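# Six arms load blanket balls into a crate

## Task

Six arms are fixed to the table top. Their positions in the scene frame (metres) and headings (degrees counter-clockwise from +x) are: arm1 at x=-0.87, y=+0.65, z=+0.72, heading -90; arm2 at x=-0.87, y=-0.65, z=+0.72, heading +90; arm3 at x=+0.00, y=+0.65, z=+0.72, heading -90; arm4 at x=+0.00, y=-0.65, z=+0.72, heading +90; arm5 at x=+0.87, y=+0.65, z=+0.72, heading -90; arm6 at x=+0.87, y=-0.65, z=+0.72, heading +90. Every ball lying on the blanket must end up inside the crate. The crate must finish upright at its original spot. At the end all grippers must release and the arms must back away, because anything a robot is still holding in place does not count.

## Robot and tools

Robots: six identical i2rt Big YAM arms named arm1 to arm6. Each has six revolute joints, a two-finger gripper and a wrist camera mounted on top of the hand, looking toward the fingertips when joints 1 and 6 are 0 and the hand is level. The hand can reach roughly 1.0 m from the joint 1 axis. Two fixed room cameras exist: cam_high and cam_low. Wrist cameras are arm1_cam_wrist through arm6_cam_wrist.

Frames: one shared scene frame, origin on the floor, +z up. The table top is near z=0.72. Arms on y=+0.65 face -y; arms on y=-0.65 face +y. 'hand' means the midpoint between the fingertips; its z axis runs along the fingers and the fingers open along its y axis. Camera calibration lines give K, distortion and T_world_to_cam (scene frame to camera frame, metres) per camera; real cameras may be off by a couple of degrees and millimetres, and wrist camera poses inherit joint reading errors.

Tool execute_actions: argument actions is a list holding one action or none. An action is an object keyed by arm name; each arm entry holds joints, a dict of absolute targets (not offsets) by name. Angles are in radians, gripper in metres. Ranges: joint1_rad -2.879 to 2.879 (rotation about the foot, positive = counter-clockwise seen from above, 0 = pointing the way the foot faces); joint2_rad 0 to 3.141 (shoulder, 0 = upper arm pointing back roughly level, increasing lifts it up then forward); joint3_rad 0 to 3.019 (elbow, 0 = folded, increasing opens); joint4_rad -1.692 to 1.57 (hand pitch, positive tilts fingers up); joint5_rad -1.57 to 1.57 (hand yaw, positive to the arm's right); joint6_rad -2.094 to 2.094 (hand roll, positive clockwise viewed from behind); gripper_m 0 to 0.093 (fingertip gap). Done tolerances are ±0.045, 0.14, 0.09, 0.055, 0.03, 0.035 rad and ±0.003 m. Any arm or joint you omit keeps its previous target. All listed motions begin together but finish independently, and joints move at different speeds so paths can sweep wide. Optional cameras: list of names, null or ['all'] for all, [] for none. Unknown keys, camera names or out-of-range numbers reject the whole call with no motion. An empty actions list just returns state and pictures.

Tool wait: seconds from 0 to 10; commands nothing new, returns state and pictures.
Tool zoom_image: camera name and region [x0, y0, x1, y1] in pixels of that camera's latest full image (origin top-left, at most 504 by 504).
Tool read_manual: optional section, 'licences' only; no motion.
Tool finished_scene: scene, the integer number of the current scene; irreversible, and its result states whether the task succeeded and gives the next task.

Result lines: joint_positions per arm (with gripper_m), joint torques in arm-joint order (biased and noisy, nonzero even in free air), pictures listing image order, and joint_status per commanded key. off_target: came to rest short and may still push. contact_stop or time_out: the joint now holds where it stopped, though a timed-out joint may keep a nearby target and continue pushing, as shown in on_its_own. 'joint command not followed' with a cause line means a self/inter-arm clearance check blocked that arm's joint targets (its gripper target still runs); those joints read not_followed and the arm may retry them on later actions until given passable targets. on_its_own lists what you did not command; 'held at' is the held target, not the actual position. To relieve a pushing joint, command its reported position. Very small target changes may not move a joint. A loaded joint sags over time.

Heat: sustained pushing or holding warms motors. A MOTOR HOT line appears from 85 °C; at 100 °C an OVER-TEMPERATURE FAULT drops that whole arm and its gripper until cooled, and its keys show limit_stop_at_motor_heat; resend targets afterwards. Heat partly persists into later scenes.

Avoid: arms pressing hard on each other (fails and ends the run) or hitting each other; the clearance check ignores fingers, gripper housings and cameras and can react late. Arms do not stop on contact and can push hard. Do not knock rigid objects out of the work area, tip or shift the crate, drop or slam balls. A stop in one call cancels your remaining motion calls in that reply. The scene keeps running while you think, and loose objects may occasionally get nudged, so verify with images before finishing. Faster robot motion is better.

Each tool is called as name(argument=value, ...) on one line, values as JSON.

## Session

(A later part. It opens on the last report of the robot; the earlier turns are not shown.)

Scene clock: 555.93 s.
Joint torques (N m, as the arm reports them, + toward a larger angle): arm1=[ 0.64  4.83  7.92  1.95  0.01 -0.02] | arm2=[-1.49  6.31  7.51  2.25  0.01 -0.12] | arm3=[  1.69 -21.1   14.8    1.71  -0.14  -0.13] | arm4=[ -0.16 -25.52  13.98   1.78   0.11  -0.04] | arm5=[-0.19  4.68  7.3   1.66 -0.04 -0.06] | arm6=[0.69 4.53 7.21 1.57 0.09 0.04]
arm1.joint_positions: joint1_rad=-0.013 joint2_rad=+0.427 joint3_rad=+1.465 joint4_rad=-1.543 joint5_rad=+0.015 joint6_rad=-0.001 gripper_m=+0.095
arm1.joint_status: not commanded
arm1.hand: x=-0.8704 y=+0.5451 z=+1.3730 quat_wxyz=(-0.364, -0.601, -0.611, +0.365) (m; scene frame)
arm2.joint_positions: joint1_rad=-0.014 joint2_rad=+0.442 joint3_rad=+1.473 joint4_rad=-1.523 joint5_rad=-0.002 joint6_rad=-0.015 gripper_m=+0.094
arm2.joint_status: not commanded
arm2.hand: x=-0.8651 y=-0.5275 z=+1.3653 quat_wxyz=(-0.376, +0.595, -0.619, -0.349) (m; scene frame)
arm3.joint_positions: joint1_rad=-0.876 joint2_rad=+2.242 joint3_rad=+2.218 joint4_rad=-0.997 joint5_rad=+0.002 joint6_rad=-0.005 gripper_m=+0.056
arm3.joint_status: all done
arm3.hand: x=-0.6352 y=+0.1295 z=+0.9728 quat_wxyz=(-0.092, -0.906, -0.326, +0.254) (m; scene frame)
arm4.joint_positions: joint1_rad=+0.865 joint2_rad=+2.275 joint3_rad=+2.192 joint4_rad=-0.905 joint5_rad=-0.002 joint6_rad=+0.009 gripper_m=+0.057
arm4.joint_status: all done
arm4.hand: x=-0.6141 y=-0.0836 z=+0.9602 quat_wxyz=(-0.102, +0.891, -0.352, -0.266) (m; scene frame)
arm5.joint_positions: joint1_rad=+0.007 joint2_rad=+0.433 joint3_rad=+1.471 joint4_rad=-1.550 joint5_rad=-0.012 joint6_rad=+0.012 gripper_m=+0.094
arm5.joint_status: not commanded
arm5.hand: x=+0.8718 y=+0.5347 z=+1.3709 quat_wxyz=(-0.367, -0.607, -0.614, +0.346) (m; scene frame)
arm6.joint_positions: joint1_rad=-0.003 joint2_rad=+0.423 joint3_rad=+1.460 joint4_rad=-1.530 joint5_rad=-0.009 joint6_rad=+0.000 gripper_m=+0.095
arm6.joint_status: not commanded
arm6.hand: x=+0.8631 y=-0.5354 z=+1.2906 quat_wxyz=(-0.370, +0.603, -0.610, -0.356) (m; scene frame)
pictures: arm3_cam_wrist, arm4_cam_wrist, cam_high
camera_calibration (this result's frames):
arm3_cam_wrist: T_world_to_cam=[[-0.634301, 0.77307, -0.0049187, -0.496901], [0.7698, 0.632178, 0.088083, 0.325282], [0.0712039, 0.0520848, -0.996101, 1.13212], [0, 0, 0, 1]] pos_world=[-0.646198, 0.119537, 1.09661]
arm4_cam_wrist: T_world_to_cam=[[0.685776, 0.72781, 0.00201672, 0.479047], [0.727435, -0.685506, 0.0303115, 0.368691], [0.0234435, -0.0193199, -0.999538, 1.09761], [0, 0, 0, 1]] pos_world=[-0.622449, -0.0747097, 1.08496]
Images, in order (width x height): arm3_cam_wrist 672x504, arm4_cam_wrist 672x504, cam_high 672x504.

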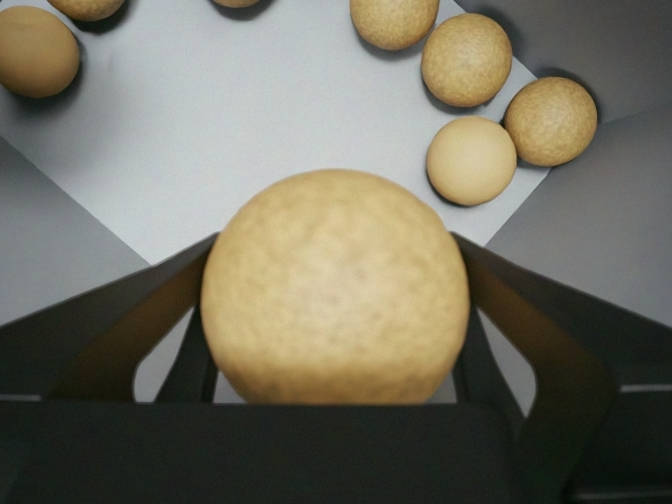

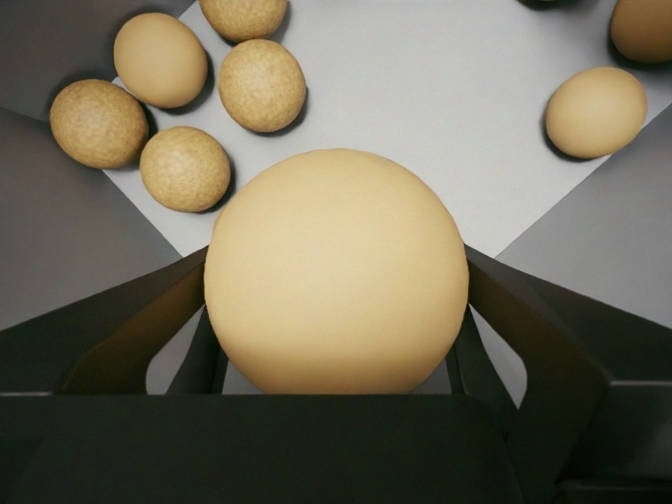

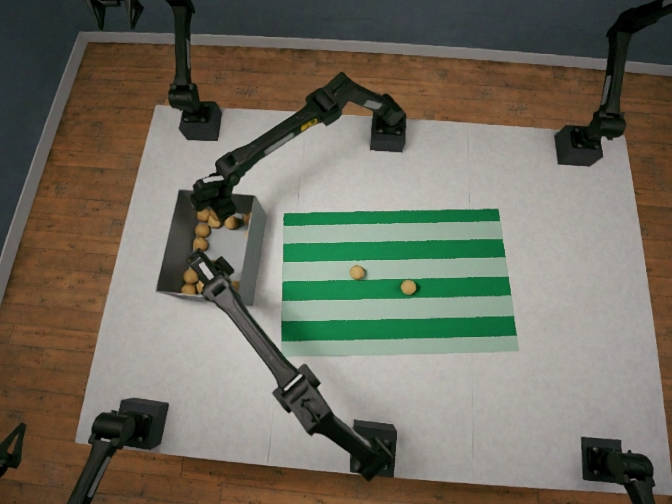

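execute_actions(actions=[{"arm3":{"joints":{"gripper_m":0.09}},"arm4":{"joints":{"gripper_m":0.09}}}], cameras=[])

execute_actions(actions=[{"arm3":{"joints":{"joint2_rad":1.4}},"arm4":{"joints":{"joint2_rad":1.4}}}], cameras=[])

execute_actions(actions=[{"arm3":{"joints":{"joint3_rad":1.89,"joint4_rad":-1.095}},"arm4":{"joints":{"joint1_rad":-0.14,"joint3_rad":1.594,"joint4_rad":-0.938}}}], cameras=[])

execute_actions(actions=[{"arm3":{"joints":{"joint1_rad":-0.163}},"arm4":{"joints":{"joint2_rad":2.09}}}], cameras=["cam_high","arm4_cam_wrist"])

execute_actions(actions=[{"arm3":{"joints":{"joint2_rad":2.21}}}], cameras=["arm3_cam_wrist","arm4_cam_wrist","cam_high"])

Scene clock: 578.53 s.
Joint torques (N m, as the arm reports them, + toward a larger angle): arm1=[ 0.18  4.69  7.92  1.97  0.   -0.04] | arm2=[-1.49  6.24  7.5   2.26  0.01 -0.12] | arm3=[  1.28 -20.56  14.78   1.74  -0.12  -0.11] | arm4=[ -0.18 -26.17  13.95   1.77   0.12  -0.04] | arm5=[-0.17  4.64  7.29  1.68 -0.04 -0.07] | arm6=[0.77 4.27 7.19 1.66 0.09 0.  ]
arm1.joint_positions: joint1_rad=-0.013 joint2_rad=+0.427 joint3_rad=+1.465 joint4_rad=-1.543 joint5_rad=+0.015 joint6_rad=-0.001 gripper_m=+0.095
arm1.joint_status: not commanded
arm1.hand: x=-0.8704 y=+0.5451 z=+1.3730 quat_wxyz=(-0.364, -0.601, -0.611, +0.365) (m; scene frame)
arm2.joint_positions: joint1_rad=-0.014 joint2_rad=+0.442 joint3_rad=+1.473 joint4_rad=-1.523 joint5_rad=-0.002 joint6_rad=-0.015 gripper_m=+0.094
arm2.joint_status: not commanded
arm2.hand: x=-0.8651 y=-0.5275 z=+1.3653 quat_wxyz=(-0.376, +0.595, -0.619, -0.349) (m; scene frame)
arm3.joint_positions: joint1_rad=-0.876 joint2_rad=+2.242 joint3_rad=+2.218 joint4_rad=-0.997 joint5_rad=+0.002 joint6_rad=-0.005 gripper_m=+0.090
arm3.joint_status: all done
arm3.hand: x=-0.6352 y=+0.1295 z=+0.9728 quat_wxyz=(-0.092, -0.906, -0.326, +0.254) (m; scene frame)
arm4.joint_positions: joint1_rad=+0.865 joint2_rad=+2.275 joint3_rad=+2.192 joint4_rad=-0.905 joint5_rad=-0.002 joint6_rad=+0.009 gripper_m=+0.090
arm4.joint_status: all done
arm4.hand: x=-0.6141 y=-0.0836 z=+0.9602 quat_wxyz=(-0.102, +0.891, -0.352, -0.266) (m; scene frame)
arm5.joint_positions: joint1_rad=+0.007 joint2_rad=+0.433 joint3_rad=+1.471 joint4_rad=-1.550 joint5_rad=-0.012 joint6_rad=+0.012 gripper_m=+0.094
arm5.joint_status: not commanded
arm5.hand: x=+0.8718 y=+0.5347 z=+1.3709 quat_wxyz=(-0.367, -0.607, -0.614, +0.346) (m; scene frame)
arm6.joint_positions: joint1_rad=-0.003 joint2_rad=+0.423 joint3_rad=+1.460 joint4_rad=-1.530 joint5_rad=-0.009 joint6_rad=+0.000 gripper_m=+0.095
arm6.joint_status: not commanded
arm6.hand: x=+0.8631 y=-0.5354 z=+1.2906 quat_wxyz=(-0.370, +0.603, -0.610, -0.356) (m; scene frame)
pictures: none
No camera images: the call's "cameras" was empty. Leave "cameras" out to get every camera's image.

Scene clock: 580.90 s.
Joint torques (N m, as the arm reports them, + toward a larger angle): arm1=[ 0.4   4.63  7.98  1.96  0.01 -0.05] | arm2=[-1.53  6.28  7.51  2.26  0.01 -0.12] | arm3=[ 1.39 -7.82 10.88  2.62 -0.15 -0.12] | arm4=[-0.16 -9.12  9.68  2.18  0.12 -0.04] | arm5=[-0.22  4.64  7.27  1.66 -0.04 -0.06] | arm6=[-0.03  4.13  7.26  1.68  0.09  0.03]
arm1.joint_positions: joint1_rad=-0.013 joint2_rad=+0.427 joint3_rad=+1.465 joint4_rad=-1.543 joint5_rad=+0.015 joint6_rad=-0.001 gripper_m=+0.095
arm1.joint_status: not commanded
arm1.hand: x=-0.8704 y=+0.5451 z=+1.3730 quat_wxyz=(-0.364, -0.601, -0.611, +0.365) (m; scene frame)
arm2.joint_positions: joint1_rad=-0.014 joint2_rad=+0.442 joint3_rad=+1.473 joint4_rad=-1.523 joint5_rad=-0.002 joint6_rad=-0.015 gripper_m=+0.094
arm2.joint_status: not commanded
arm2.hand: x=-0.8651 y=-0.5275 z=+1.3653 quat_wxyz=(-0.376, +0.595, -0.619, -0.349) (m; scene frame)
arm3.joint_positions: joint1_rad=-0.876 joint2_rad=+1.386 joint3_rad=+2.231 joint4_rad=-0.997 joint5_rad=+0.002 joint6_rad=-0.005 gripper_m=+0.090
arm3.joint_status: all done
arm3.hand: x=-0.4025 y=+0.3244 z=+1.5706 quat_wxyz=(-0.219, -0.715, -0.256, +0.612) (m; scene frame)
arm4.joint_positions: joint1_rad=+0.865 joint2_rad=+1.391 joint3_rad=+2.212 joint4_rad=-0.899 joint5_rad=-0.002 joint6_rad=+0.009 gripper_m=+0.090
arm4.joint_status: all done
arm4.hand: x=-0.3907 y=-0.2916 z=+1.5997 quat_wxyz=(-0.244, +0.684, -0.269, -0.632) (m; scene frame)
arm5.joint_positions: joint1_rad=+0.007 joint2_rad=+0.433 joint3_rad=+1.471 joint4_rad=-1.550 joint5_rad=-0.012 joint6_rad=+0.012 gripper_m=+0.094
arm5.joint_status: not commanded
arm5.hand: x=+0.8718 y=+0.5347 z=+1.3709 quat_wxyz=(-0.367, -0.607, -0.614, +0.346) (m; scene frame)
arm6.joint_positions: joint1_rad=-0.003 joint2_rad=+0.423 joint3_rad=+1.460 joint4_rad=-1.530 joint5_rad=-0.009 joint6_rad=+0.000 gripper_m=+0.095
arm6.joint_status: not commanded
arm6.hand: x=+0.8631 y=-0.5354 z=+1.2906 quat_wxyz=(-0.370, +0.603, -0.610, -0.356) (m; scene frame)
pictures: none
No camera images: the call's "cameras" was empty. Leave "cameras" out to get every camera's image.

Scene clock: 582.50 s.
Joint torques (N m, as the arm reports them, + toward a larger angle): arm1=[ 0.11  4.98  7.92  1.97  0.02 -0.04] | arm2=[-1.51  6.28  7.5   2.24  0.01 -0.12] | arm3=[  1.05 -10.6   12.36   1.95  -0.11  -0.13] | arm4=[  0.69 -12.92  11.8    1.82  -0.03  -0.04] | arm5=[-0.16  4.7   7.29  1.66 -0.04 -0.06] | arm6=[-0.11  4.34  7.32  1.73  0.13  0.01]
arm1.joint_positions: joint1_rad=-0.013 joint2_rad=+0.427 joint3_rad=+1.465 joint4_rad=-1.543 joint5_rad=+0.015 joint6_rad=-0.001 gripper_m=+0.095
arm1.joint_status: not commanded
arm1.hand: x=-0.8704 y=+0.5451 z=+1.3730 quat_wxyz=(-0.364, -0.601, -0.611, +0.365) (m; scene frame)
arm2.joint_positions: joint1_rad=-0.014 joint2_rad=+0.442 joint3_rad=+1.473 joint4_rad=-1.523 joint5_rad=-0.002 joint6_rad=-0.015 gripper_m=+0.094
arm2.joint_status: not commanded
arm2.hand: x=-0.8651 y=-0.5275 z=+1.3653 quat_wxyz=(-0.376, +0.595, -0.619, -0.349) (m; scene frame)
arm3.joint_positions: joint1_rad=-0.876 joint2_rad=+1.399 joint3_rad=+1.879 joint4_rad=-1.084 joint5_rad=+0.002 joint6_rad=-0.005 gripper_m=+0.090
arm3.joint_status: all done
arm3.hand: x=-0.4394 y=+0.2928 z=+1.3590 quat_wxyz=(-0.156, -0.834, -0.300, +0.437) (m; scene frame)
arm4.joint_positions: joint1_rad=-0.147 joint2_rad=+1.395 joint3_rad=+1.592 joint4_rad=-0.936 joint5_rad=+0.001 joint6_rad=+0.009 gripper_m=+0.090
arm4.joint_status: all done
arm4.hand: x=+0.1057 y=-0.0806 z=+1.2500 quat_wxyz=(-0.311, +0.582, -0.706, -0.256) (m; scene frame)
arm5.joint_positions: joint1_rad=+0.007 joint2_rad=+0.433 joint3_rad=+1.471 joint4_rad=-1.550 joint5_rad=-0.012 joint6_rad=+0.012 gripper_m=+0.094
arm5.joint_status: not commanded
arm5.hand: x=+0.8718 y=+0.5347 z=+1.3709 quat_wxyz=(-0.367, -0.607, -0.614, +0.346) (m; scene frame)
arm6.joint_positions: joint1_rad=-0.003 joint2_rad=+0.423 joint3_rad=+1.460 joint4_rad=-1.530 joint5_rad=-0.009 joint6_rad=+0.000 gripper_m=+0.095
arm6.joint_status: not commanded
arm6.hand: x=+0.8631 y=-0.5354 z=+1.2906 quat_wxyz=(-0.370, +0.603, -0.610, -0.356) (m; scene frame)
pictures: none
No camera images: the call's "cameras" was empty. Leave "cameras" out to get every camera's image.

Scene clock: 584.20 s.
Joint torques (N m, as the arm reports them, + toward a larger angle): arm1=[ 0.39  4.95  7.87  1.97  0.   -0.02] | arm2=[-1.51  6.3   7.49  2.25  0.01 -0.12] | arm3=[  1.59 -10.88  12.22   1.9    0.    -0.12] | arm4=[  0.8  -21.49  10.39   0.62  -0.04  -0.04] | arm5=[-0.15  4.62  7.3   1.68 -0.04 -0.06] | arm6=[0.66 3.79 7.13 1.91 0.09 0.02]
arm1.joint_positions: joint1_rad=-0.013 joint2_rad=+0.427 joint3_rad=+1.465 joint4_rad=-1.543 joint5_rad=+0.015 joint6_rad=-0.001 gripper_m=+0.095
arm1.joint_status: not commanded
arm1.hand: x=-0.8704 y=+0.5451 z=+1.3730 quat_wxyz=(-0.364, -0.601, -0.611, +0.365) (m; scene frame)
arm2.joint_positions: joint1_rad=-0.014 joint2_rad=+0.442 joint3_rad=+1.473 joint4_rad=-1.523 joint5_rad=-0.002 joint6_rad=-0.015 gripper_m=+0.094
arm2.joint_status: not commanded
arm2.hand: x=-0.8651 y=-0.5275 z=+1.3653 quat_wxyz=(-0.376, +0.595, -0.619, -0.349) (m; scene frame)
arm3.joint_positions: joint1_rad=-0.161 joint2_rad=+1.399 joint3_rad=+1.879 joint4_rad=-1.084 joint5_rad=-0.002 joint6_rad=-0.005 gripper_m=+0.090
arm3.joint_status: all done
arm3.hand: x=-0.0969 y=+0.0940 z=+1.3609 quat_wxyz=(-0.301, -0.675, -0.573, +0.354) (m; scene frame)
arm4.joint_positions: joint1_rad=-0.147 joint2_rad=+2.085 joint3_rad=+1.582 joint4_rad=-0.936 joint5_rad=+0.001 joint6_rad=+0.009 gripper_m=+0.090
arm4.joint_status: all done
arm4.hand: x=+0.1181 y=-0.0269 z=+0.8247 quat_wxyz=(-0.052, +0.634, -0.771, -0.039) (m; scene frame)
arm5.joint_positions: joint1_rad=+0.007 joint2_rad=+0.433 joint3_rad=+1.471 joint4_rad=-1.550 joint5_rad=-0.012 joint6_rad=+0.012 gripper_m=+0.094
arm5.joint_status: not commanded
arm5.hand: x=+0.8718 y=+0.5347 z=+1.3709 quat_wxyz=(-0.367, -0.607, -0.614, +0.346) (m; scene frame)
arm6.joint_positions: joint1_rad=-0.003 joint2_rad=+0.423 joint3_rad=+1.460 joint4_rad=-1.530 joint5_rad=-0.009 joint6_rad=+0.000 gripper_m=+0.095
arm6.joint_status: not commanded
arm6.hand: x=+0.8631 y=-0.5354 z=+1.2906 quat_wxyz=(-0.370, +0.603, -0.610, -0.356) (m; scene frame)
pictures: arm4_cam_wrist, cam_high
camera_calibration (this result's frames):
arm4_cam_wrist: T_world_to_cam=[[0.980755, -0.194784, 0.013398, -0.133104], [-0.179052, -0.869937, 0.459511, -0.372884], [-0.0778499, -0.453066, -0.888071, 0.854471], [0, 0, 0, 1]] pos_world=[0.130297, 0.0368202, 0.931959]
Images, in order (width x height): arm4_cam_wrist 672x504, cam_high 672x504.

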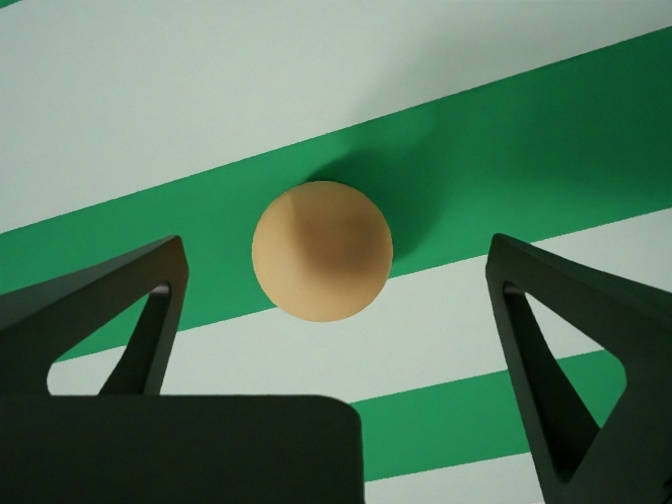

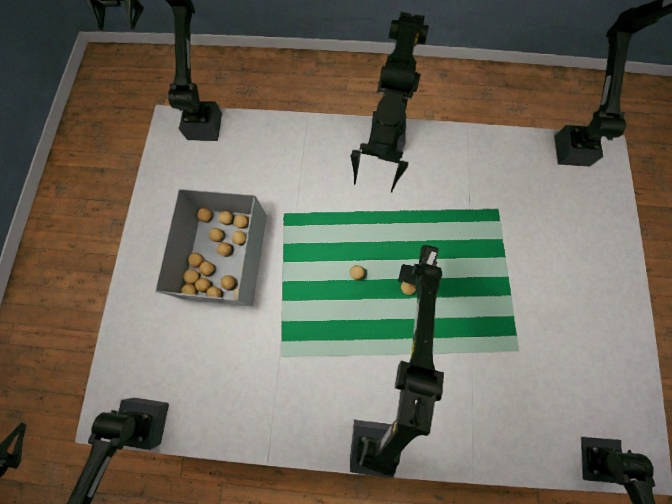

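Scene clock: 586.10 s.
Joint torques (N m, as the arm reports them, + toward a larger angle): arm1=[ 0.19  4.74  8.01  1.93  0.02 -0.07] | arm2=[-1.48  6.27  7.5   2.24  0.01 -0.12] | arm3=[  1.82 -19.23  13.28   0.69   0.    -0.12] | arm4=[  0.8  -21.65  10.41   0.65  -0.03  -0.03] | arm5=[-0.16  4.62  7.28  1.69 -0.04 -0.06] | arm6=[0.49 4.74 7.09 1.7  0.14 0.  ]
arm1.joint_positions: joint1_rad=-0.013 joint2_rad=+0.427 joint3_rad=+1.465 joint4_rad=-1.543 joint5_rad=+0.015 joint6_rad=-0.001 gripper_m=+0.095
arm1.joint_status: not commanded
arm1.hand: x=-0.8704 y=+0.5451 z=+1.3730 quat_wxyz=(-0.364, -0.601, -0.611, +0.365) (m; scene frame)
arm2.joint_positions: joint1_rad=-0.014 joint2_rad=+0.442 joint3_rad=+1.473 joint4_rad=-1.523 joint5_rad=-0.002 joint6_rad=-0.015 gripper_m=+0.094
arm2.joint_status: not commanded
arm2.hand: x=-0.8651 y=-0.5275 z=+1.3653 quat_wxyz=(-0.376, +0.595, -0.619, -0.349) (m; scene frame)
arm3.joint_positions: joint1_rad=-0.161 joint2_rad=+2.190 joint3_rad=+1.861 joint4_rad=-1.087 joint5_rad=-0.002 joint6_rad=-0.005 gripper_m=+0.090
arm3.joint_status: all done
arm3.hand: x=-0.1164 y=-0.0363 z=+0.8424 quat_wxyz=(-0.053, -0.760, -0.645, +0.058) (m; scene frame)
arm4.joint_positions: joint1_rad=-0.147 joint2_rad=+2.085 joint3_rad=+1.582 joint4_rad=-0.936 joint5_rad=+0.001 joint6_rad=+0.009 gripper_m=+0.090
arm4.joint_status: not commanded
arm4.hand: x=+0.1181 y=-0.0269 z=+0.8247 quat_wxyz=(-0.052, +0.634, -0.771, -0.039) (m; scene frame)
arm5.joint_positions: joint1_rad=+0.007 joint2_rad=+0.433 joint3_rad=+1.471 joint4_rad=-1.550 joint5_rad=-0.012 joint6_rad=+0.012 gripper_m=+0.094
arm5.joint_status: not commanded
arm5.hand: x=+0.8718 y=+0.5347 z=+1.3709 quat_wxyz=(-0.367, -0.607, -0.614, +0.346) (m; scene frame)
arm6.joint_positions: joint1_rad=-0.003 joint2_rad=+0.423 joint3_rad=+1.460 joint4_rad=-1.530 joint5_rad=-0.009 joint6_rad=+0.000 gripper_m=+0.095
arm6.joint_status: not commanded
arm6.hand: x=+0.8631 y=-0.5354 z=+1.2906 quat_wxyz=(-0.370, +0.603, -0.610, -0.356) (m; scene frame)
pictures: arm3_cam_wrist, arm4_cam_wrist, cam_high
camera_calibration (this result's frames):
arm3_cam_wrist: T_world_to_cam=[[-0.985838, 0.167486, -0.00850746, -0.100177], [0.144694, 0.875137, 0.461735, -0.336416], [0.0847794, 0.453964, -0.886977, 0.898191], [0, 0, 0, 1]] pos_world=[-0.126229, -0.0965583, 0.951158]
arm4_cam_wrist: T_world_to_cam=[[0.980755, -0.194784, 0.013398, -0.133104], [-0.179052, -0.869937, 0.459511, -0.372884], [-0.0778499, -0.453066, -0.888071, 0.854471], [0, 0, 0, 1]] pos_world=[0.130297, 0.0368202, 0.931959]
Images, in order (width x height): arm3_cam_wrist 672x504, arm4_cam_wrist 672x504, cam_high 672x504.

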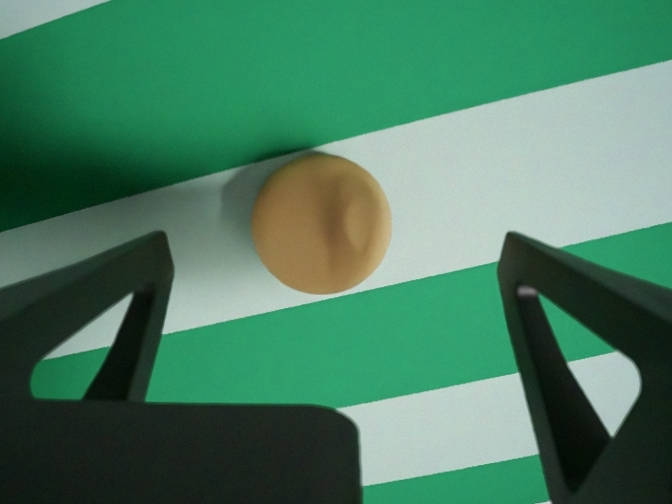

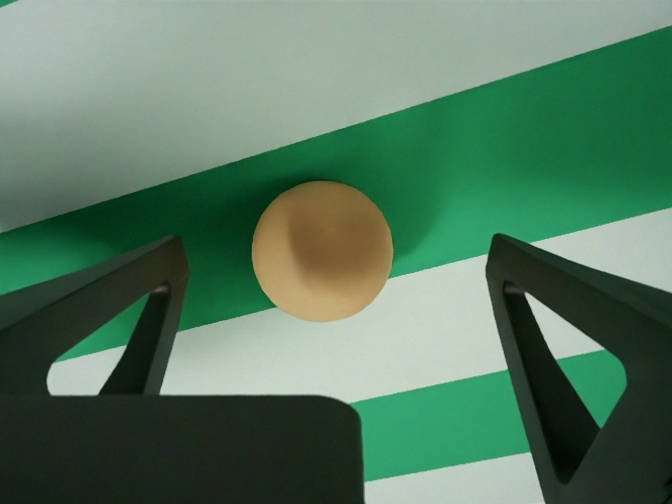

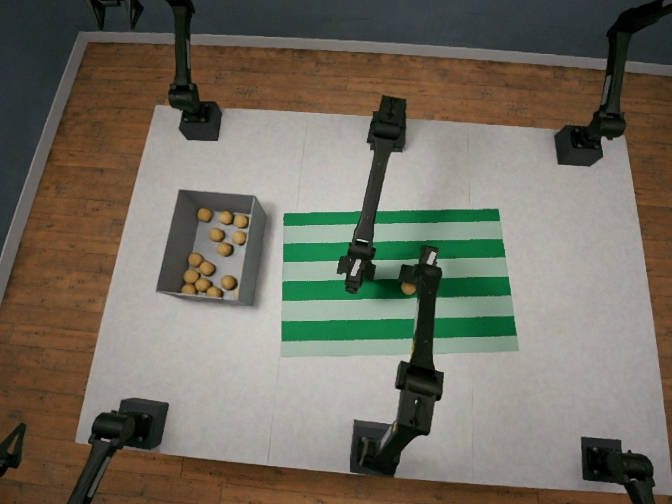

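execute_actions(actions=[{"arm3":{"joints":{"joint1_rad":-0.156,"joint2_rad":2.339}},"arm4":{"joints":{"joint1_rad":-0.13,"joint3_rad":1.56,"joint4_rad":-0.92,"joint2_rad":2.195}}}], cameras=["arm3_cam_wrist","arm4_cam_wrist"])

Scene clock: 606.97 s.
Joint torques (N m, as the arm reports them, + toward a larger angle): arm1=[ 0.37  4.69  7.95  1.92  0.   -0.05] | arm2=[-1.46  6.31  7.5   2.25  0.01 -0.12] | arm3=[  2.08 -21.87  11.92   0.34   0.01  -0.11] | arm4=[  0.68 -23.4    8.18   0.79  -0.03  -0.04] | arm5=[-0.13  4.69  7.27  1.68 -0.04 -0.06] | arm6=[0.53 4.   7.23 1.82 0.11 0.05]
arm1.joint_positions: joint1_rad=-0.013 joint2_rad=+0.427 joint3_rad=+1.465 joint4_rad=-1.543 joint5_rad=+0.015 joint6_rad=-0.001 gripper_m=+0.095
arm1.joint_status: not commanded
arm1.hand: x=-0.8704 y=+0.5451 z=+1.3730 quat_wxyz=(-0.364, -0.601, -0.611, +0.365) (m; scene frame)
arm2.joint_positions: joint1_rad=-0.014 joint2_rad=+0.442 joint3_rad=+1.473 joint4_rad=-1.523 joint5_rad=-0.002 joint6_rad=-0.015 gripper_m=+0.094
arm2.joint_status: not commanded
arm2.hand: x=-0.8651 y=-0.5275 z=+1.3653 quat_wxyz=(-0.376, +0.595, -0.619, -0.349) (m; scene frame)
arm3.joint_positions: joint1_rad=-0.161 joint2_rad=+2.338 joint3_rad=+1.867 joint4_rad=-1.087 joint5_rad=-0.002 joint6_rad=-0.005 gripper_m=+0.090
arm3.joint_status: all done
arm3.hand: x=-0.1128 y=-0.0176 z=+0.7461 quat_wxyz=(-0.007, -0.762, -0.647, +0.003) (m; scene frame)
arm4.joint_positions: joint1_rad=-0.134 joint2_rad=+2.204 joint3_rad=+1.561 joint4_rad=-0.927 joint5_rad=+0.001 joint6_rad=+0.009 gripper_m=+0.090
arm4.joint_status: all done
arm4.hand: x=+0.1058 y=-0.0529 z=+0.7463 quat_wxyz=(-0.002, +0.640, -0.769, +0.003) (m; scene frame)
arm5.joint_positions: joint1_rad=+0.007 joint2_rad=+0.433 joint3_rad=+1.471 joint4_rad=-1.550 joint5_rad=-0.012 joint6_rad=+0.012 gripper_m=+0.094
arm5.joint_status: not commanded
arm5.hand: x=+0.8718 y=+0.5347 z=+1.3709 quat_wxyz=(-0.367, -0.607, -0.614, +0.346) (m; scene frame)
arm6.joint_positions: joint1_rad=-0.003 joint2_rad=+0.423 joint3_rad=+1.460 joint4_rad=-1.530 joint5_rad=-0.009 joint6_rad=+0.000 gripper_m=+0.095
arm6.joint_status: not commanded
arm6.hand: x=+0.8631 y=-0.5354 z=+1.2906 quat_wxyz=(-0.370, +0.603, -0.610, -0.356) (m; scene frame)
pictures: arm3_cam_wrist, arm4_cam_wrist
camera_calibration (this result's frames):
arm3_cam_wrist: T_world_to_cam=[[-0.985752, 0.167999, -0.00836138, -0.100641], [0.13175, 0.80205, 0.582545, -0.401743], [0.104573, 0.573143, -0.812756, 0.752917], [0, 0, 0, 1]] pos_world=[-0.125013, -0.0924034, 0.845129]
arm4_cam_wrist: T_world_to_cam=[[0.983323, -0.181281, 0.0146101, -0.125564], [-0.15698, -0.805447, 0.571501, -0.444176], [-0.0918345, -0.564263, -0.820472, 0.717279], [0, 0, 0, 1]] pos_world=[0.119614, 0.0242114, 0.844188]
Images, in order (width x height): arm3_cam_wrist 672x504, arm4_cam_wrist 672x504.

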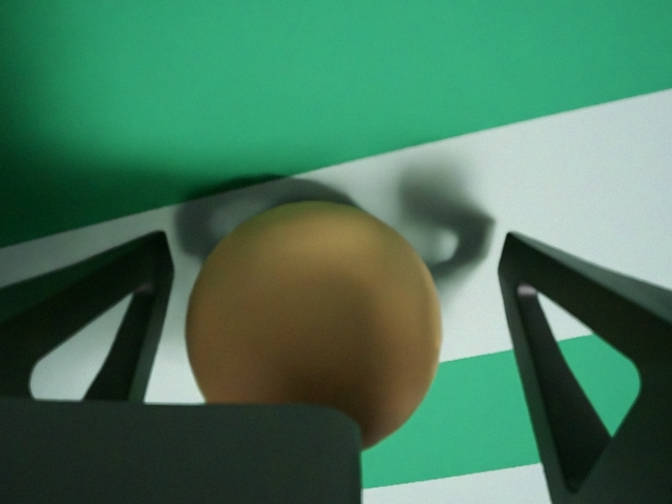

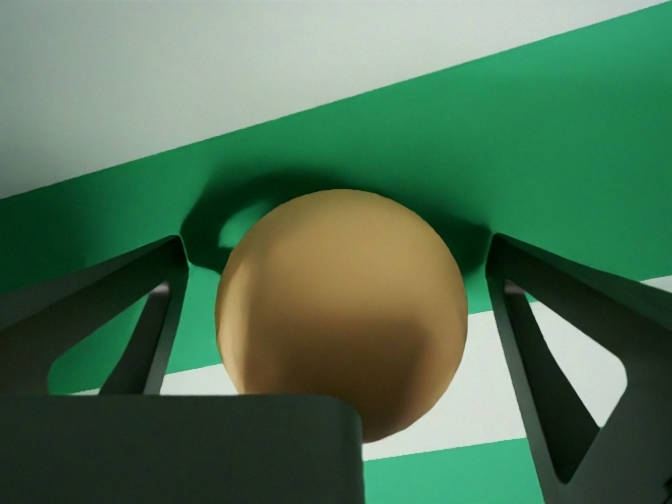

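execute_actions(actions=[{"arm3":{"joints":{"gripper_m":0.05}},"arm4":{"joints":{"gripper_m":0.05}}}], cameras=[])

execute_actions(actions=[{"arm3":{"joints":{"joint2_rad":1.4}},"arm4":{"joints":{"joint2_rad":1.4}}}], cameras=[])

execute_actions(actions=[{"arm3":{"joints":{"joint1_rad":-0.88,"joint3_rad":2.25,"joint4_rad":-1.0}}}], cameras=[])

execute_actions(actions=[{"arm4":{"joints":{"joint1_rad":0.86,"joint3_rad":2.22,"joint4_rad":-0.9}}}], cameras=["cam_high"])

execute_actions(actions=[{"arm3":{"joints":{"joint2_rad":2.27}},"arm4":{"joints":{"joint2_rad":2.29}}}], cameras=["arm3_cam_wrist","arm4_cam_wrist","cam_high"])

Scene clock: 614.90 s.
Joint torques (N m, as the arm reports them, + toward a larger angle): arm1=[ 0.16  4.83  8.01  1.99  0.01 -0.04] | arm2=[-1.49  6.26  7.49  2.24  0.01 -0.12] | arm3=[  1.87 -21.58  11.8    0.29   0.    -0.11] | arm4=[  0.74 -23.32   8.13   0.78  -0.01  -0.04] | arm5=[-0.16  4.69  7.27  1.68 -0.04 -0.06] | arm6=[0.49 4.44 7.2  1.66 0.11 0.04]
arm1.joint_positions: joint1_rad=-0.013 joint2_rad=+0.427 joint3_rad=+1.465 joint4_rad=-1.543 joint5_rad=+0.015 joint6_rad=-0.001 gripper_m=+0.095
arm1.joint_status: not commanded
arm1.hand: x=-0.8704 y=+0.5451 z=+1.3730 quat_wxyz=(-0.364, -0.601, -0.611, +0.365) (m; scene frame)
arm2.joint_positions: joint1_rad=-0.014 joint2_rad=+0.442 joint3_rad=+1.473 joint4_rad=-1.523 joint5_rad=-0.002 joint6_rad=-0.015 gripper_m=+0.094
arm2.joint_status: not commanded
arm2.hand: x=-0.8651 y=-0.5275 z=+1.3653 quat_wxyz=(-0.376, +0.595, -0.619, -0.349) (m; scene frame)
arm3.joint_positions: joint1_rad=-0.161 joint2_rad=+2.338 joint3_rad=+1.867 joint4_rad=-1.087 joint5_rad=-0.001 joint6_rad=-0.005 gripper_m=+0.056
arm3.joint_status: gripper_m off_target (ended at +0.056, target +0.050)
arm3.hand: x=-0.1129 y=-0.0176 z=+0.7461 quat_wxyz=(-0.007, -0.762, -0.647, +0.003) (m; scene frame)
arm4.joint_positions: joint1_rad=-0.134 joint2_rad=+2.204 joint3_rad=+1.561 joint4_rad=-0.927 joint5_rad=+0.001 joint6_rad=+0.009 gripper_m=+0.055
arm4.joint_status: gripper_m off_target (ended at +0.055, target +0.050)
arm4.hand: x=+0.1058 y=-0.0529 z=+0.7463 quat_wxyz=(-0.002, +0.640, -0.769, +0.002) (m; scene frame)
arm5.joint_positions: joint1_rad=+0.007 joint2_rad=+0.433 joint3_rad=+1.471 joint4_rad=-1.550 joint5_rad=-0.012 joint6_rad=+0.012 gripper_m=+0.094
arm5.joint_status: not commanded
arm5.hand: x=+0.8718 y=+0.5347 z=+1.3709 quat_wxyz=(-0.367, -0.607, -0.614, +0.346) (m; scene frame)
arm6.joint_positions: joint1_rad=-0.003 joint2_rad=+0.423 joint3_rad=+1.460 joint4_rad=-1.530 joint5_rad=-0.009 joint6_rad=+0.000 gripper_m=+0.095
arm6.joint_status: not commanded
arm6.hand: x=+0.8631 y=-0.5354 z=+1.2906 quat_wxyz=(-0.370, +0.603, -0.610, -0.356) (m; scene frame)
pictures: none
No camera images: the call's "cameras" was empty. Leave "cameras" out to get every camera's image.

Scene clock: 617.03 s.
Joint torques (N m, as the arm reports them, + toward a larger angle): arm1=[ 0.28  5.07  7.94  1.99  0.01 -0.06] | arm2=[-1.5   6.28  7.5   2.25  0.01 -0.12] | arm3=[  1.83 -11.38  12.06   1.99  -0.01  -0.12] | arm4=[  0.57 -14.35  12.01   2.08  -0.01  -0.03] | arm5=[-0.23  4.7   7.28  1.71 -0.04 -0.06] | arm6=[0.92 4.67 7.06 1.86 0.1  0.  ]
arm1.joint_positions: joint1_rad=-0.013 joint2_rad=+0.427 joint3_rad=+1.465 joint4_rad=-1.543 joint5_rad=+0.015 joint6_rad=-0.001 gripper_m=+0.095
arm1.joint_status: not commanded
arm1.hand: x=-0.8704 y=+0.5451 z=+1.3730 quat_wxyz=(-0.364, -0.601, -0.611, +0.365) (m; scene frame)
arm2.joint_positions: joint1_rad=-0.014 joint2_rad=+0.442 joint3_rad=+1.473 joint4_rad=-1.523 joint5_rad=-0.002 joint6_rad=-0.015 gripper_m=+0.094
arm2.joint_status: not commanded
arm2.hand: x=-0.8651 y=-0.5275 z=+1.3653 quat_wxyz=(-0.376, +0.595, -0.619, -0.349) (m; scene frame)
arm3.joint_positions: joint1_rad=-0.161 joint2_rad=+1.403 joint3_rad=+1.880 joint4_rad=-1.087 joint5_rad=-0.001 joint6_rad=-0.005 gripper_m=+0.056
arm3.joint_status: all done
arm3.hand: x=-0.0972 y=+0.0925 z=+1.3589 quat_wxyz=(-0.300, -0.676, -0.573, +0.353) (m; scene frame)
arm4.joint_positions: joint1_rad=-0.134 joint2_rad=+1.411 joint3_rad=+1.555 joint4_rad=-0.924 joint5_rad=+0.001 joint6_rad=+0.009 gripper_m=+0.055
arm4.joint_status: all done
arm4.hand: x=+0.0991 y=-0.0768 z=+1.2228 quat_wxyz=(-0.295, +0.591, -0.709, -0.246) (m; scene frame)
arm5.joint_positions: joint1_rad=+0.007 joint2_rad=+0.433 joint3_rad=+1.471 joint4_rad=-1.550 joint5_rad=-0.012 joint6_rad=+0.012 gripper_m=+0.094
arm5.joint_status: not commanded
arm5.hand: x=+0.8718 y=+0.5347 z=+1.3709 quat_wxyz=(-0.367, -0.607, -0.614, +0.346) (m; scene frame)
arm6.joint_positions: joint1_rad=-0.003 joint2_rad=+0.423 joint3_rad=+1.460 joint4_rad=-1.530 joint5_rad=-0.009 joint6_rad=+0.000 gripper_m=+0.095
arm6.joint_status: not commanded
arm6.hand: x=+0.8631 y=-0.5354 z=+1.2906 quat_wxyz=(-0.370, +0.603, -0.610, -0.356) (m; scene frame)
pictures: none
No camera images: the call's "cameras" was empty. Leave "cameras" out to get every camera's image.

Scene clock: 618.37 s.
Joint torques (N m, as the arm reports them, + toward a larger angle): arm1=[ 0.3   4.78  7.9   1.96  0.02 -0.05] | arm2=[-1.52  6.25  7.51  2.25  0.01 -0.12] | arm3=[ 1.14 -8.09 11.78  3.33 -0.11 -0.12] | arm4=[  0.57 -14.49  12.01   2.08  -0.01  -0.04] | arm5=[-0.11  4.66  7.3   1.68 -0.03 -0.06] | arm6=[ 0.89  4.27  7.29  1.8   0.09 -0.03]
arm1.joint_positions: joint1_rad=-0.013 joint2_rad=+0.427 joint3_rad=+1.465 joint4_rad=-1.543 joint5_rad=+0.015 joint6_rad=-0.001 gripper_m=+0.095
arm1.joint_status: not commanded
arm1.hand: x=-0.8704 y=+0.5451 z=+1.3730 quat_wxyz=(-0.364, -0.601, -0.611, +0.365) (m; scene frame)
arm2.joint_positions: joint1_rad=-0.014 joint2_rad=+0.442 joint3_rad=+1.473 joint4_rad=-1.523 joint5_rad=-0.002 joint6_rad=-0.015 gripper_m=+0.094
arm2.joint_status: not commanded
arm2.hand: x=-0.8651 y=-0.5275 z=+1.3653 quat_wxyz=(-0.376, +0.595, -0.619, -0.349) (m; scene frame)
arm3.joint_positions: joint1_rad=-0.875 joint2_rad=+1.386 joint3_rad=+2.222 joint4_rad=-1.015 joint5_rad=+0.002 joint6_rad=-0.005 gripper_m=+0.056
arm3.joint_status: all done
arm3.hand: x=-0.4031 y=+0.3230 z=+1.5619 quat_wxyz=(-0.216, -0.723, -0.259, +0.603) (m; scene frame)
arm4.joint_positions: joint1_rad=-0.134 joint2_rad=+1.411 joint3_rad=+1.555 joint4_rad=-0.924 joint5_rad=+0.001 joint6_rad=+0.009 gripper_m=+0.055
arm4.joint_status: not commanded
arm4.hand: x=+0.0991 y=-0.0768 z=+1.2228 quat_wxyz=(-0.295, +0.591, -0.709, -0.246) (m; scene frame)
arm5.joint_positions: joint1_rad=+0.007 joint2_rad=+0.433 joint3_rad=+1.471 joint4_rad=-1.550 joint5_rad=-0.012 joint6_rad=+0.012 gripper_m=+0.094
arm5.joint_status: not commanded
arm5.hand: x=+0.8718 y=+0.5347 z=+1.3709 quat_wxyz=(-0.367, -0.607, -0.614, +0.346) (m; scene frame)
arm6.joint_positions: joint1_rad=-0.003 joint2_rad=+0.423 joint3_rad=+1.460 joint4_rad=-1.530 joint5_rad=-0.009 joint6_rad=+0.000 gripper_m=+0.095
arm6.joint_status: not commanded
arm6.hand: x=+0.8631 y=-0.5354 z=+1.2906 quat_wxyz=(-0.370, +0.603, -0.610, -0.356) (m; scene frame)
pictures: none
No camera images: the call's "cameras" was empty. Leave "cameras" out to get every camera's image.

Scene clock: 620.10 s.
Joint torques (N m, as the arm reports them, + toward a larger angle): arm1=[ 0.14  4.79  7.96  2.    0.02 -0.04] | arm2=[-1.5   6.28  7.51  2.26  0.01 -0.12] | arm3=[ 1.46 -8.22 11.8   3.31 -0.15 -0.11] | arm4=[  0.28 -10.17  12.76   2.67   0.13  -0.03] | arm5=[-0.22  4.67  7.28  1.7  -0.04 -0.06] | arm6=[0.82 4.04 7.18 1.71 0.1  0.03]
arm1.joint_positions: joint1_rad=-0.013 joint2_rad=+0.427 joint3_rad=+1.465 joint4_rad=-1.543 joint5_rad=+0.015 joint6_rad=-0.001 gripper_m=+0.095
arm1.joint_status: not commanded
arm1.hand: x=-0.8704 y=+0.5451 z=+1.3730 quat_wxyz=(-0.364, -0.601, -0.611, +0.365) (m; scene frame)
arm2.joint_positions: joint1_rad=-0.014 joint2_rad=+0.442 joint3_rad=+1.473 joint4_rad=-1.523 joint5_rad=-0.002 joint6_rad=-0.015 gripper_m=+0.094
arm2.joint_status: not commanded
arm2.hand: x=-0.8651 y=-0.5275 z=+1.3653 quat_wxyz=(-0.376, +0.595, -0.619, -0.349) (m; scene frame)
arm3.joint_positions: joint1_rad=-0.875 joint2_rad=+1.386 joint3_rad=+2.222 joint4_rad=-1.015 joint5_rad=+0.002 joint6_rad=-0.005 gripper_m=+0.056
arm3.joint_status: not commanded
arm3.hand: x=-0.4031 y=+0.3230 z=+1.5619 quat_wxyz=(-0.216, -0.723, -0.259, +0.603) (m; scene frame)
arm4.joint_positions: joint1_rad=+0.860 joint2_rad=+1.395 joint3_rad=+2.184 joint4_rad=-0.908 joint5_rad=-0.002 joint6_rad=+0.008 gripper_m=+0.055
arm4.joint_status: all done
arm4.hand: x=-0.3959 y=-0.2834 z=+1.5806 quat_wxyz=(-0.240, +0.697, -0.276, -0.617) (m; scene frame)
arm5.joint_positions: joint1_rad=+0.007 joint2_rad=+0.433 joint3_rad=+1.471 joint4_rad=-1.550 joint5_rad=-0.012 joint6_rad=+0.012 gripper_m=+0.094
arm5.joint_status: not commanded
arm5.hand: x=+0.8718 y=+0.5347 z=+1.3709 quat_wxyz=(-0.367, -0.607, -0.614, +0.346) (m; scene frame)
arm6.joint_positions: joint1_rad=-0.003 joint2_rad=+0.423 joint3_rad=+1.460 joint4_rad=-1.530 joint5_rad=-0.009 joint6_rad=+0.000 gripper_m=+0.095
arm6.joint_status: not commanded
arm6.hand: x=+0.8631 y=-0.5354 z=+1.2906 quat_wxyz=(-0.370, +0.603, -0.610, -0.356) (m; scene frame)
pictures: cam_high
Images, in order (width x height): cam_high 672x504.

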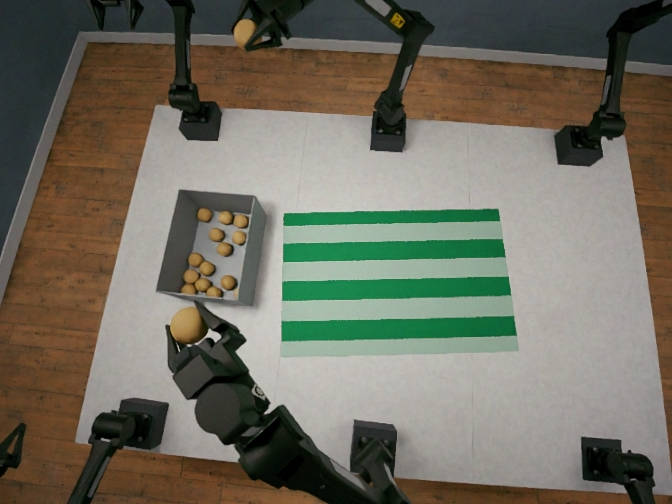

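Scene clock: 622.23 s.
Joint torques (N m, as the arm reports them, + toward a larger angle): arm1=[ 0.14  4.81  7.91  1.94  0.02 -0.04] | arm2=[-1.54  6.28  7.51  2.26  0.01 -0.12] | arm3=[  1.24 -20.74  14.74   1.95  -0.12  -0.12] | arm4=[  0.19 -25.52  13.9    1.73   0.12  -0.03] | arm5=[-0.12  4.62  7.29  1.67 -0.04 -0.06] | arm6=[ 1.27  4.93  7.23  1.83  0.1  -0.01]
arm1.joint_positions: joint1_rad=-0.013 joint2_rad=+0.427 joint3_rad=+1.465 joint4_rad=-1.543 joint5_rad=+0.015 joint6_rad=-0.001 gripper_m=+0.095
arm1.joint_status: not commanded
arm1.hand: x=-0.8704 y=+0.5451 z=+1.3730 quat_wxyz=(-0.364, -0.601, -0.611, +0.365) (m; scene frame)
arm2.joint_positions: joint1_rad=-0.014 joint2_rad=+0.442 joint3_rad=+1.473 joint4_rad=-1.523 joint5_rad=-0.002 joint6_rad=-0.015 gripper_m=+0.094
arm2.joint_status: not commanded
arm2.hand: x=-0.8651 y=-0.5275 z=+1.3653 quat_wxyz=(-0.376, +0.595, -0.619, -0.349) (m; scene frame)
arm3.joint_positions: joint1_rad=-0.875 joint2_rad=+2.241 joint3_rad=+2.218 joint4_rad=-1.005 joint5_rad=+0.002 joint6_rad=-0.005 gripper_m=+0.056
arm3.joint_status: all done
arm3.hand: x=-0.6334 y=+0.1297 z=+0.9723 quat_wxyz=(-0.091, -0.906, -0.327, +0.251) (m; scene frame)
arm4.joint_positions: joint1_rad=+0.861 joint2_rad=+2.276 joint3_rad=+2.193 joint4_rad=-0.903 joint5_rad=-0.002 joint6_rad=+0.008 gripper_m=+0.055
arm4.joint_status: all done
arm4.hand: x=-0.6121 y=-0.0807 z=+0.9605 quat_wxyz=(-0.103, +0.891, -0.354, -0.266) (m; scene frame)
arm5.joint_positions: joint1_rad=+0.007 joint2_rad=+0.433 joint3_rad=+1.471 joint4_rad=-1.550 joint5_rad=-0.012 joint6_rad=+0.012 gripper_m=+0.094
arm5.joint_status: not commanded
arm5.hand: x=+0.8718 y=+0.5347 z=+1.3709 quat_wxyz=(-0.367, -0.607, -0.614, +0.346) (m; scene frame)
arm6.joint_positions: joint1_rad=-0.003 joint2_rad=+0.423 joint3_rad=+1.460 joint4_rad=-1.530 joint5_rad=-0.009 joint6_rad=+0.000 gripper_m=+0.095
arm6.joint_status: not commanded
arm6.hand: x=+0.8631 y=-0.5354 z=+1.2906 quat_wxyz=(-0.370, +0.603, -0.610, -0.356) (m; scene frame)
pictures: arm3_cam_wrist, arm4_cam_wrist, cam_high
camera_calibration (this result's frames):
arm3_cam_wrist: T_world_to_cam=[[-0.63508, 0.772427, -0.00543588, -0.495807], [0.768623, 0.632621, 0.0949159, 0.316348], [0.0767544, 0.0561011, -0.99547, 1.13389], [0, 0, 0, 1]] pos_world=[-0.645061, 0.119234, 1.09604]
arm4_cam_wrist: T_world_to_cam=[[0.688592, 0.725146, 0.00222979, 0.47685], [0.724803, -0.688355, 0.028775, 0.368766], [0.022401, -0.0181981, -0.999583, 1.09735], [0, 0, 0, 1]] pos_world=[-0.62022, -0.071974, 1.08522]
Images, in order (width x height): arm3_cam_wrist 672x504, arm4_cam_wrist 672x504, cam_high 672x504.

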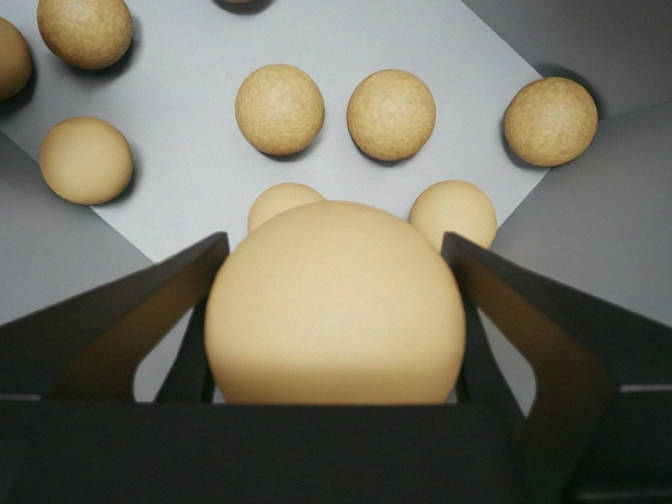

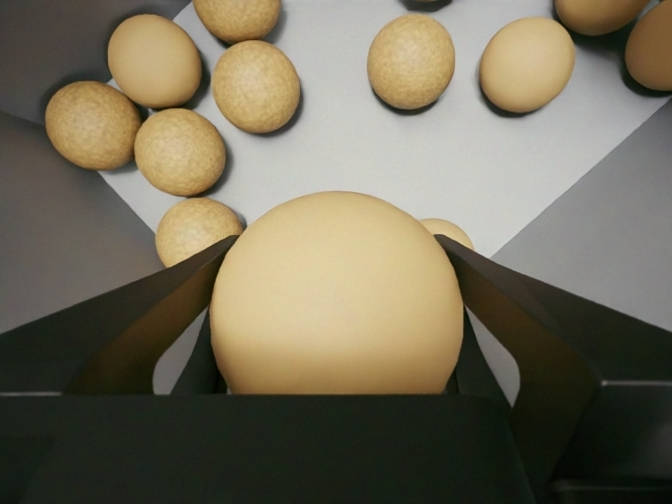

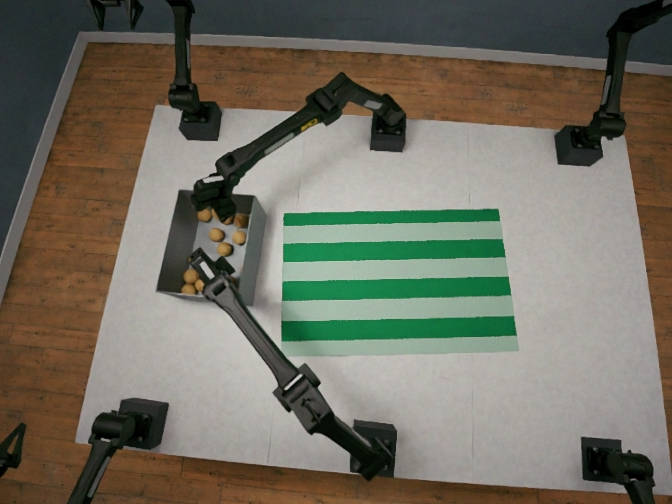

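execute_actions(actions=[{"arm3":{"joints":{"gripper_m":0.088}},"arm4":{"joints":{"gripper_m":0.088}}}], cameras=[])

execute_actions(actions=[{"arm3":{"joints":{"joint2_rad":1.2}},"arm4":{"joints":{"joint2_rad":1.2}}}], cameras=[])

execute_actions(actions=[{"arm3":{"joints":{"joint1_rad":0,"joint2_rad":0.8,"joint3_rad":1.5,"joint4_rad":-1.4}},"arm4":{"joints":{"joint1_rad":0,"joint2_rad":0.8,"joint3_rad":1.5,"joint4_rad":-1.4}}}], cameras=["cam_high","arm3_cam_wrist"])

Scene clock: 629.80 s.
Joint torques (N m, as the arm reports them, + toward a larger angle): arm1=[ 0.24  4.69  7.94  1.99  0.   -0.04] | arm2=[-1.52  6.32  7.51  2.24  0.01 -0.12] | arm3=[  1.06 -21.16  14.77   2.02  -0.13  -0.13] | arm4=[  0.16 -25.24  13.81   1.73   0.12  -0.04] | arm5=[-0.16  4.67  7.28  1.69 -0.04 -0.06] | arm6=[0.56 4.23 7.26 1.93 0.14 0.05]
arm1.joint_positions: joint1_rad=-0.013 joint2_rad=+0.427 joint3_rad=+1.465 joint4_rad=-1.543 joint5_rad=+0.015 joint6_rad=-0.001 gripper_m=+0.095
arm1.joint_status: not commanded
arm1.hand: x=-0.8704 y=+0.5451 z=+1.3730 quat_wxyz=(-0.364, -0.601, -0.611, +0.365) (m; scene frame)
arm2.joint_positions: joint1_rad=-0.014 joint2_rad=+0.442 joint3_rad=+1.473 joint4_rad=-1.523 joint5_rad=-0.002 joint6_rad=-0.015 gripper_m=+0.094
arm2.joint_status: not commanded
arm2.hand: x=-0.8651 y=-0.5275 z=+1.3653 quat_wxyz=(-0.376, +0.595, -0.619, -0.349) (m; scene frame)
arm3.joint_positions: joint1_rad=-0.875 joint2_rad=+2.241 joint3_rad=+2.218 joint4_rad=-1.005 joint5_rad=+0.002 joint6_rad=-0.005 gripper_m=+0.088
arm3.joint_status: all done
arm3.hand: x=-0.6334 y=+0.1297 z=+0.9723 quat_wxyz=(-0.091, -0.906, -0.327, +0.251) (m; scene frame)
arm4.joint_positions: joint1_rad=+0.861 joint2_rad=+2.276 joint3_rad=+2.193 joint4_rad=-0.903 joint5_rad=-0.002 joint6_rad=+0.008 gripper_m=+0.088
arm4.joint_status: all done
arm4.hand: x=-0.6121 y=-0.0807 z=+0.9605 quat_wxyz=(-0.103, +0.891, -0.354, -0.266) (m; scene frame)
arm5.joint_positions: joint1_rad=+0.007 joint2_rad=+0.433 joint3_rad=+1.471 joint4_rad=-1.550 joint5_rad=-0.012 joint6_rad=+0.012 gripper_m=+0.094
arm5.joint_status: not commanded
arm5.hand: x=+0.8718 y=+0.5347 z=+1.3709 quat_wxyz=(-0.367, -0.607, -0.614, +0.346) (m; scene frame)
arm6.joint_positions: joint1_rad=-0.003 joint2_rad=+0.423 joint3_rad=+1.460 joint4_rad=-1.530 joint5_rad=-0.009 joint6_rad=+0.000 gripper_m=+0.095
arm6.joint_status: not commanded
arm6.hand: x=+0.8631 y=-0.5354 z=+1.2906 quat_wxyz=(-0.370, +0.603, -0.610, -0.356) (m; scene frame)
pictures: none
No camera images: the call's "cameras" was empty. Leave "cameras" out to get every camera's image.

Scene clock: 632.50 s.
Joint torques (N m, as the arm reports them, + toward a larger angle): arm1=[ 0.08  4.8   7.96  1.95  0.02 -0.03] | arm2=[-1.54  6.26  7.51  2.26  0.01 -0.12] | arm3=[ 1.2  -3.35  8.99  2.57 -0.14 -0.1 ] | arm4=[ 0.27 -3.66  8.2   2.06  0.13 -0.04] | arm5=[-0.16  4.69  7.3   1.69 -0.04 -0.06] | arm6=[0.47 4.13 7.17 1.65 0.11 0.06]
arm1.joint_positions: joint1_rad=-0.013 joint2_rad=+0.427 joint3_rad=+1.465 joint4_rad=-1.543 joint5_rad=+0.015 joint6_rad=-0.001 gripper_m=+0.095
arm1.joint_status: not commanded
arm1.hand: x=-0.8704 y=+0.5451 z=+1.3730 quat_wxyz=(-0.364, -0.601, -0.611, +0.365) (m; scene frame)
arm2.joint_positions: joint1_rad=-0.014 joint2_rad=+0.442 joint3_rad=+1.473 joint4_rad=-1.523 joint5_rad=-0.002 joint6_rad=-0.015 gripper_m=+0.094
arm2.joint_status: not commanded
arm2.hand: x=-0.8651 y=-0.5275 z=+1.3653 quat_wxyz=(-0.376, +0.595, -0.619, -0.349) (m; scene frame)
arm3.joint_positions: joint1_rad=-0.875 joint2_rad=+1.190 joint3_rad=+2.232 joint4_rad=-0.999 joint5_rad=+0.002 joint6_rad=-0.005 gripper_m=+0.088
arm3.joint_status: all done
arm3.hand: x=-0.2995 y=+0.4089 z=+1.6552 quat_wxyz=(-0.243, -0.652, -0.233, +0.679) (m; scene frame)
arm4.joint_positions: joint1_rad=+0.861 joint2_rad=+1.193 joint3_rad=+2.212 joint4_rad=-0.898 joint5_rad=-0.002 joint6_rad=+0.008 gripper_m=+0.088
arm4.joint_status: all done
arm4.hand: x=-0.2895 y=-0.3830 z=+1.6871 quat_wxyz=(-0.270, +0.618, -0.244, -0.696) (m; scene frame)
arm5.joint_positions: joint1_rad=+0.007 joint2_rad=+0.433 joint3_rad=+1.471 joint4_rad=-1.550 joint5_rad=-0.012 joint6_rad=+0.012 gripper_m=+0.094
arm5.joint_status: not commanded
arm5.hand: x=+0.8718 y=+0.5347 z=+1.3709 quat_wxyz=(-0.367, -0.607, -0.614, +0.346) (m; scene frame)
arm6.joint_positions: joint1_rad=-0.003 joint2_rad=+0.423 joint3_rad=+1.460 joint4_rad=-1.530 joint5_rad=-0.009 joint6_rad=+0.000 gripper_m=+0.095
arm6.joint_status: not commanded
arm6.hand: x=+0.8631 y=-0.5354 z=+1.2906 quat_wxyz=(-0.370, +0.603, -0.610, -0.356) (m; scene frame)
pictures: none
No camera images: the call's "cameras" was empty. Leave "cameras" out to get every camera's image.

Scene clock: 634.27 s.
Joint torques (N m, as the arm reports them, + toward a larger angle): arm1=[ 0.14  4.44  7.92  1.98  0.01 -0.04] | arm2=[-1.43  6.26  7.51  2.25  0.01 -0.12] | arm3=[ 2.38 -1.12 10.9   1.65 -0.01 -0.12] | arm4=[-0.07 -1.44  9.33  1.72  0.01 -0.03] | arm5=[-0.14  4.69  7.29  1.69 -0.05 -0.06] | arm6=[ 0.68  3.97  7.13  1.82  0.06 -0.01]
arm1.joint_positions: joint1_rad=-0.013 joint2_rad=+0.427 joint3_rad=+1.465 joint4_rad=-1.543 joint5_rad=+0.015 joint6_rad=-0.001 gripper_m=+0.095
arm1.joint_status: not commanded
arm1.hand: x=-0.8704 y=+0.5451 z=+1.3730 quat_wxyz=(-0.364, -0.601, -0.611, +0.365) (m; scene frame)
arm2.joint_positions: joint1_rad=-0.014 joint2_rad=+0.442 joint3_rad=+1.473 joint4_rad=-1.523 joint5_rad=-0.002 joint6_rad=-0.015 gripper_m=+0.094
arm2.joint_status: not commanded
arm2.hand: x=-0.8651 y=-0.5275 z=+1.3653 quat_wxyz=(-0.376, +0.595, -0.619, -0.349) (m; scene frame)
arm3.joint_positions: joint1_rad=-0.008 joint2_rad=+0.797 joint3_rad=+1.489 joint4_rad=-1.386 joint5_rad=-0.001 joint6_rad=-0.005 gripper_m=+0.088
arm3.joint_status: all done
arm3.hand: x=-0.0068 y=+0.3622 z=+1.3442 quat_wxyz=(-0.300, -0.644, -0.636, +0.302) (m; scene frame)
arm4.joint_positions: joint1_rad=+0.004 joint2_rad=+0.797 joint3_rad=+1.501 joint4_rad=-1.394 joint5_rad=+0.001 joint6_rad=+0.008 gripper_m=+0.088
arm4.joint_status: all done
arm4.hand: x=+0.0082 y=-0.3625 z=+1.3652 quat_wxyz=(-0.307, +0.626, -0.653, -0.295) (m; scene frame)
arm5.joint_positions: joint1_rad=+0.007 joint2_rad=+0.433 joint3_rad=+1.471 joint4_rad=-1.550 joint5_rad=-0.012 joint6_rad=+0.012 gripper_m=+0.094
arm5.joint_status: not commanded
arm5.hand: x=+0.8718 y=+0.5347 z=+1.3709 quat_wxyz=(-0.367, -0.607, -0.614, +0.346) (m; scene frame)
arm6.joint_positions: joint1_rad=-0.003 joint2_rad=+0.423 joint3_rad=+1.460 joint4_rad=-1.530 joint5_rad=-0.009 joint6_rad=+0.000 gripper_m=+0.095
arm6.joint_status: not commanded
arm6.hand: x=+0.8631 y=-0.5354 z=+1.2906 quat_wxyz=(-0.370, +0.603, -0.610, -0.356) (m; scene frame)
pictures: arm3_cam_wrist, cam_high
camera_calibration (this result's frames):
arm3_cam_wrist: T_world_to_cam=[[-0.999885, 0.0131021, -0.00764085, 0.000042706], [0.0145538, 0.970631, -0.240133, -0.0248138], [0.0042702, -0.240217, -0.97071, 1.51656], [0, 0, 0, 1]] pos_world=[-0.00607219, 0.388388, 1.46618]
Images, in order (width x height): arm3_cam_wrist 672x504, cam_high 672x504.

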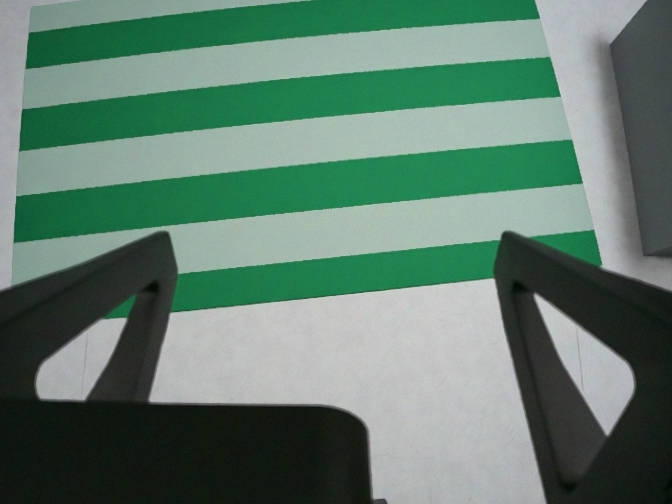

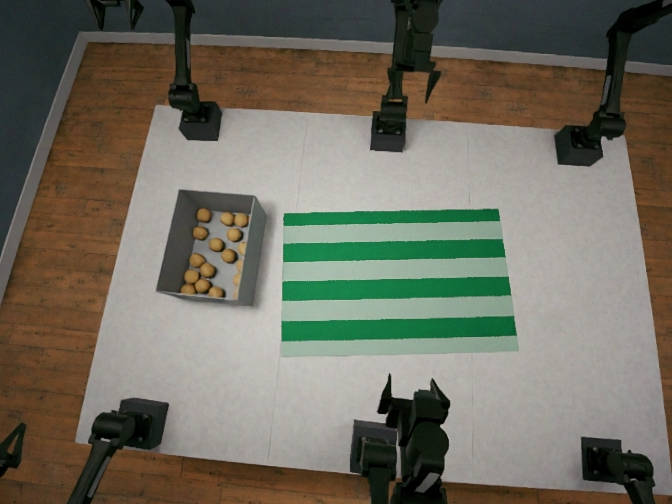

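finished_scene(scene=1)

The scene is finished: the task was done.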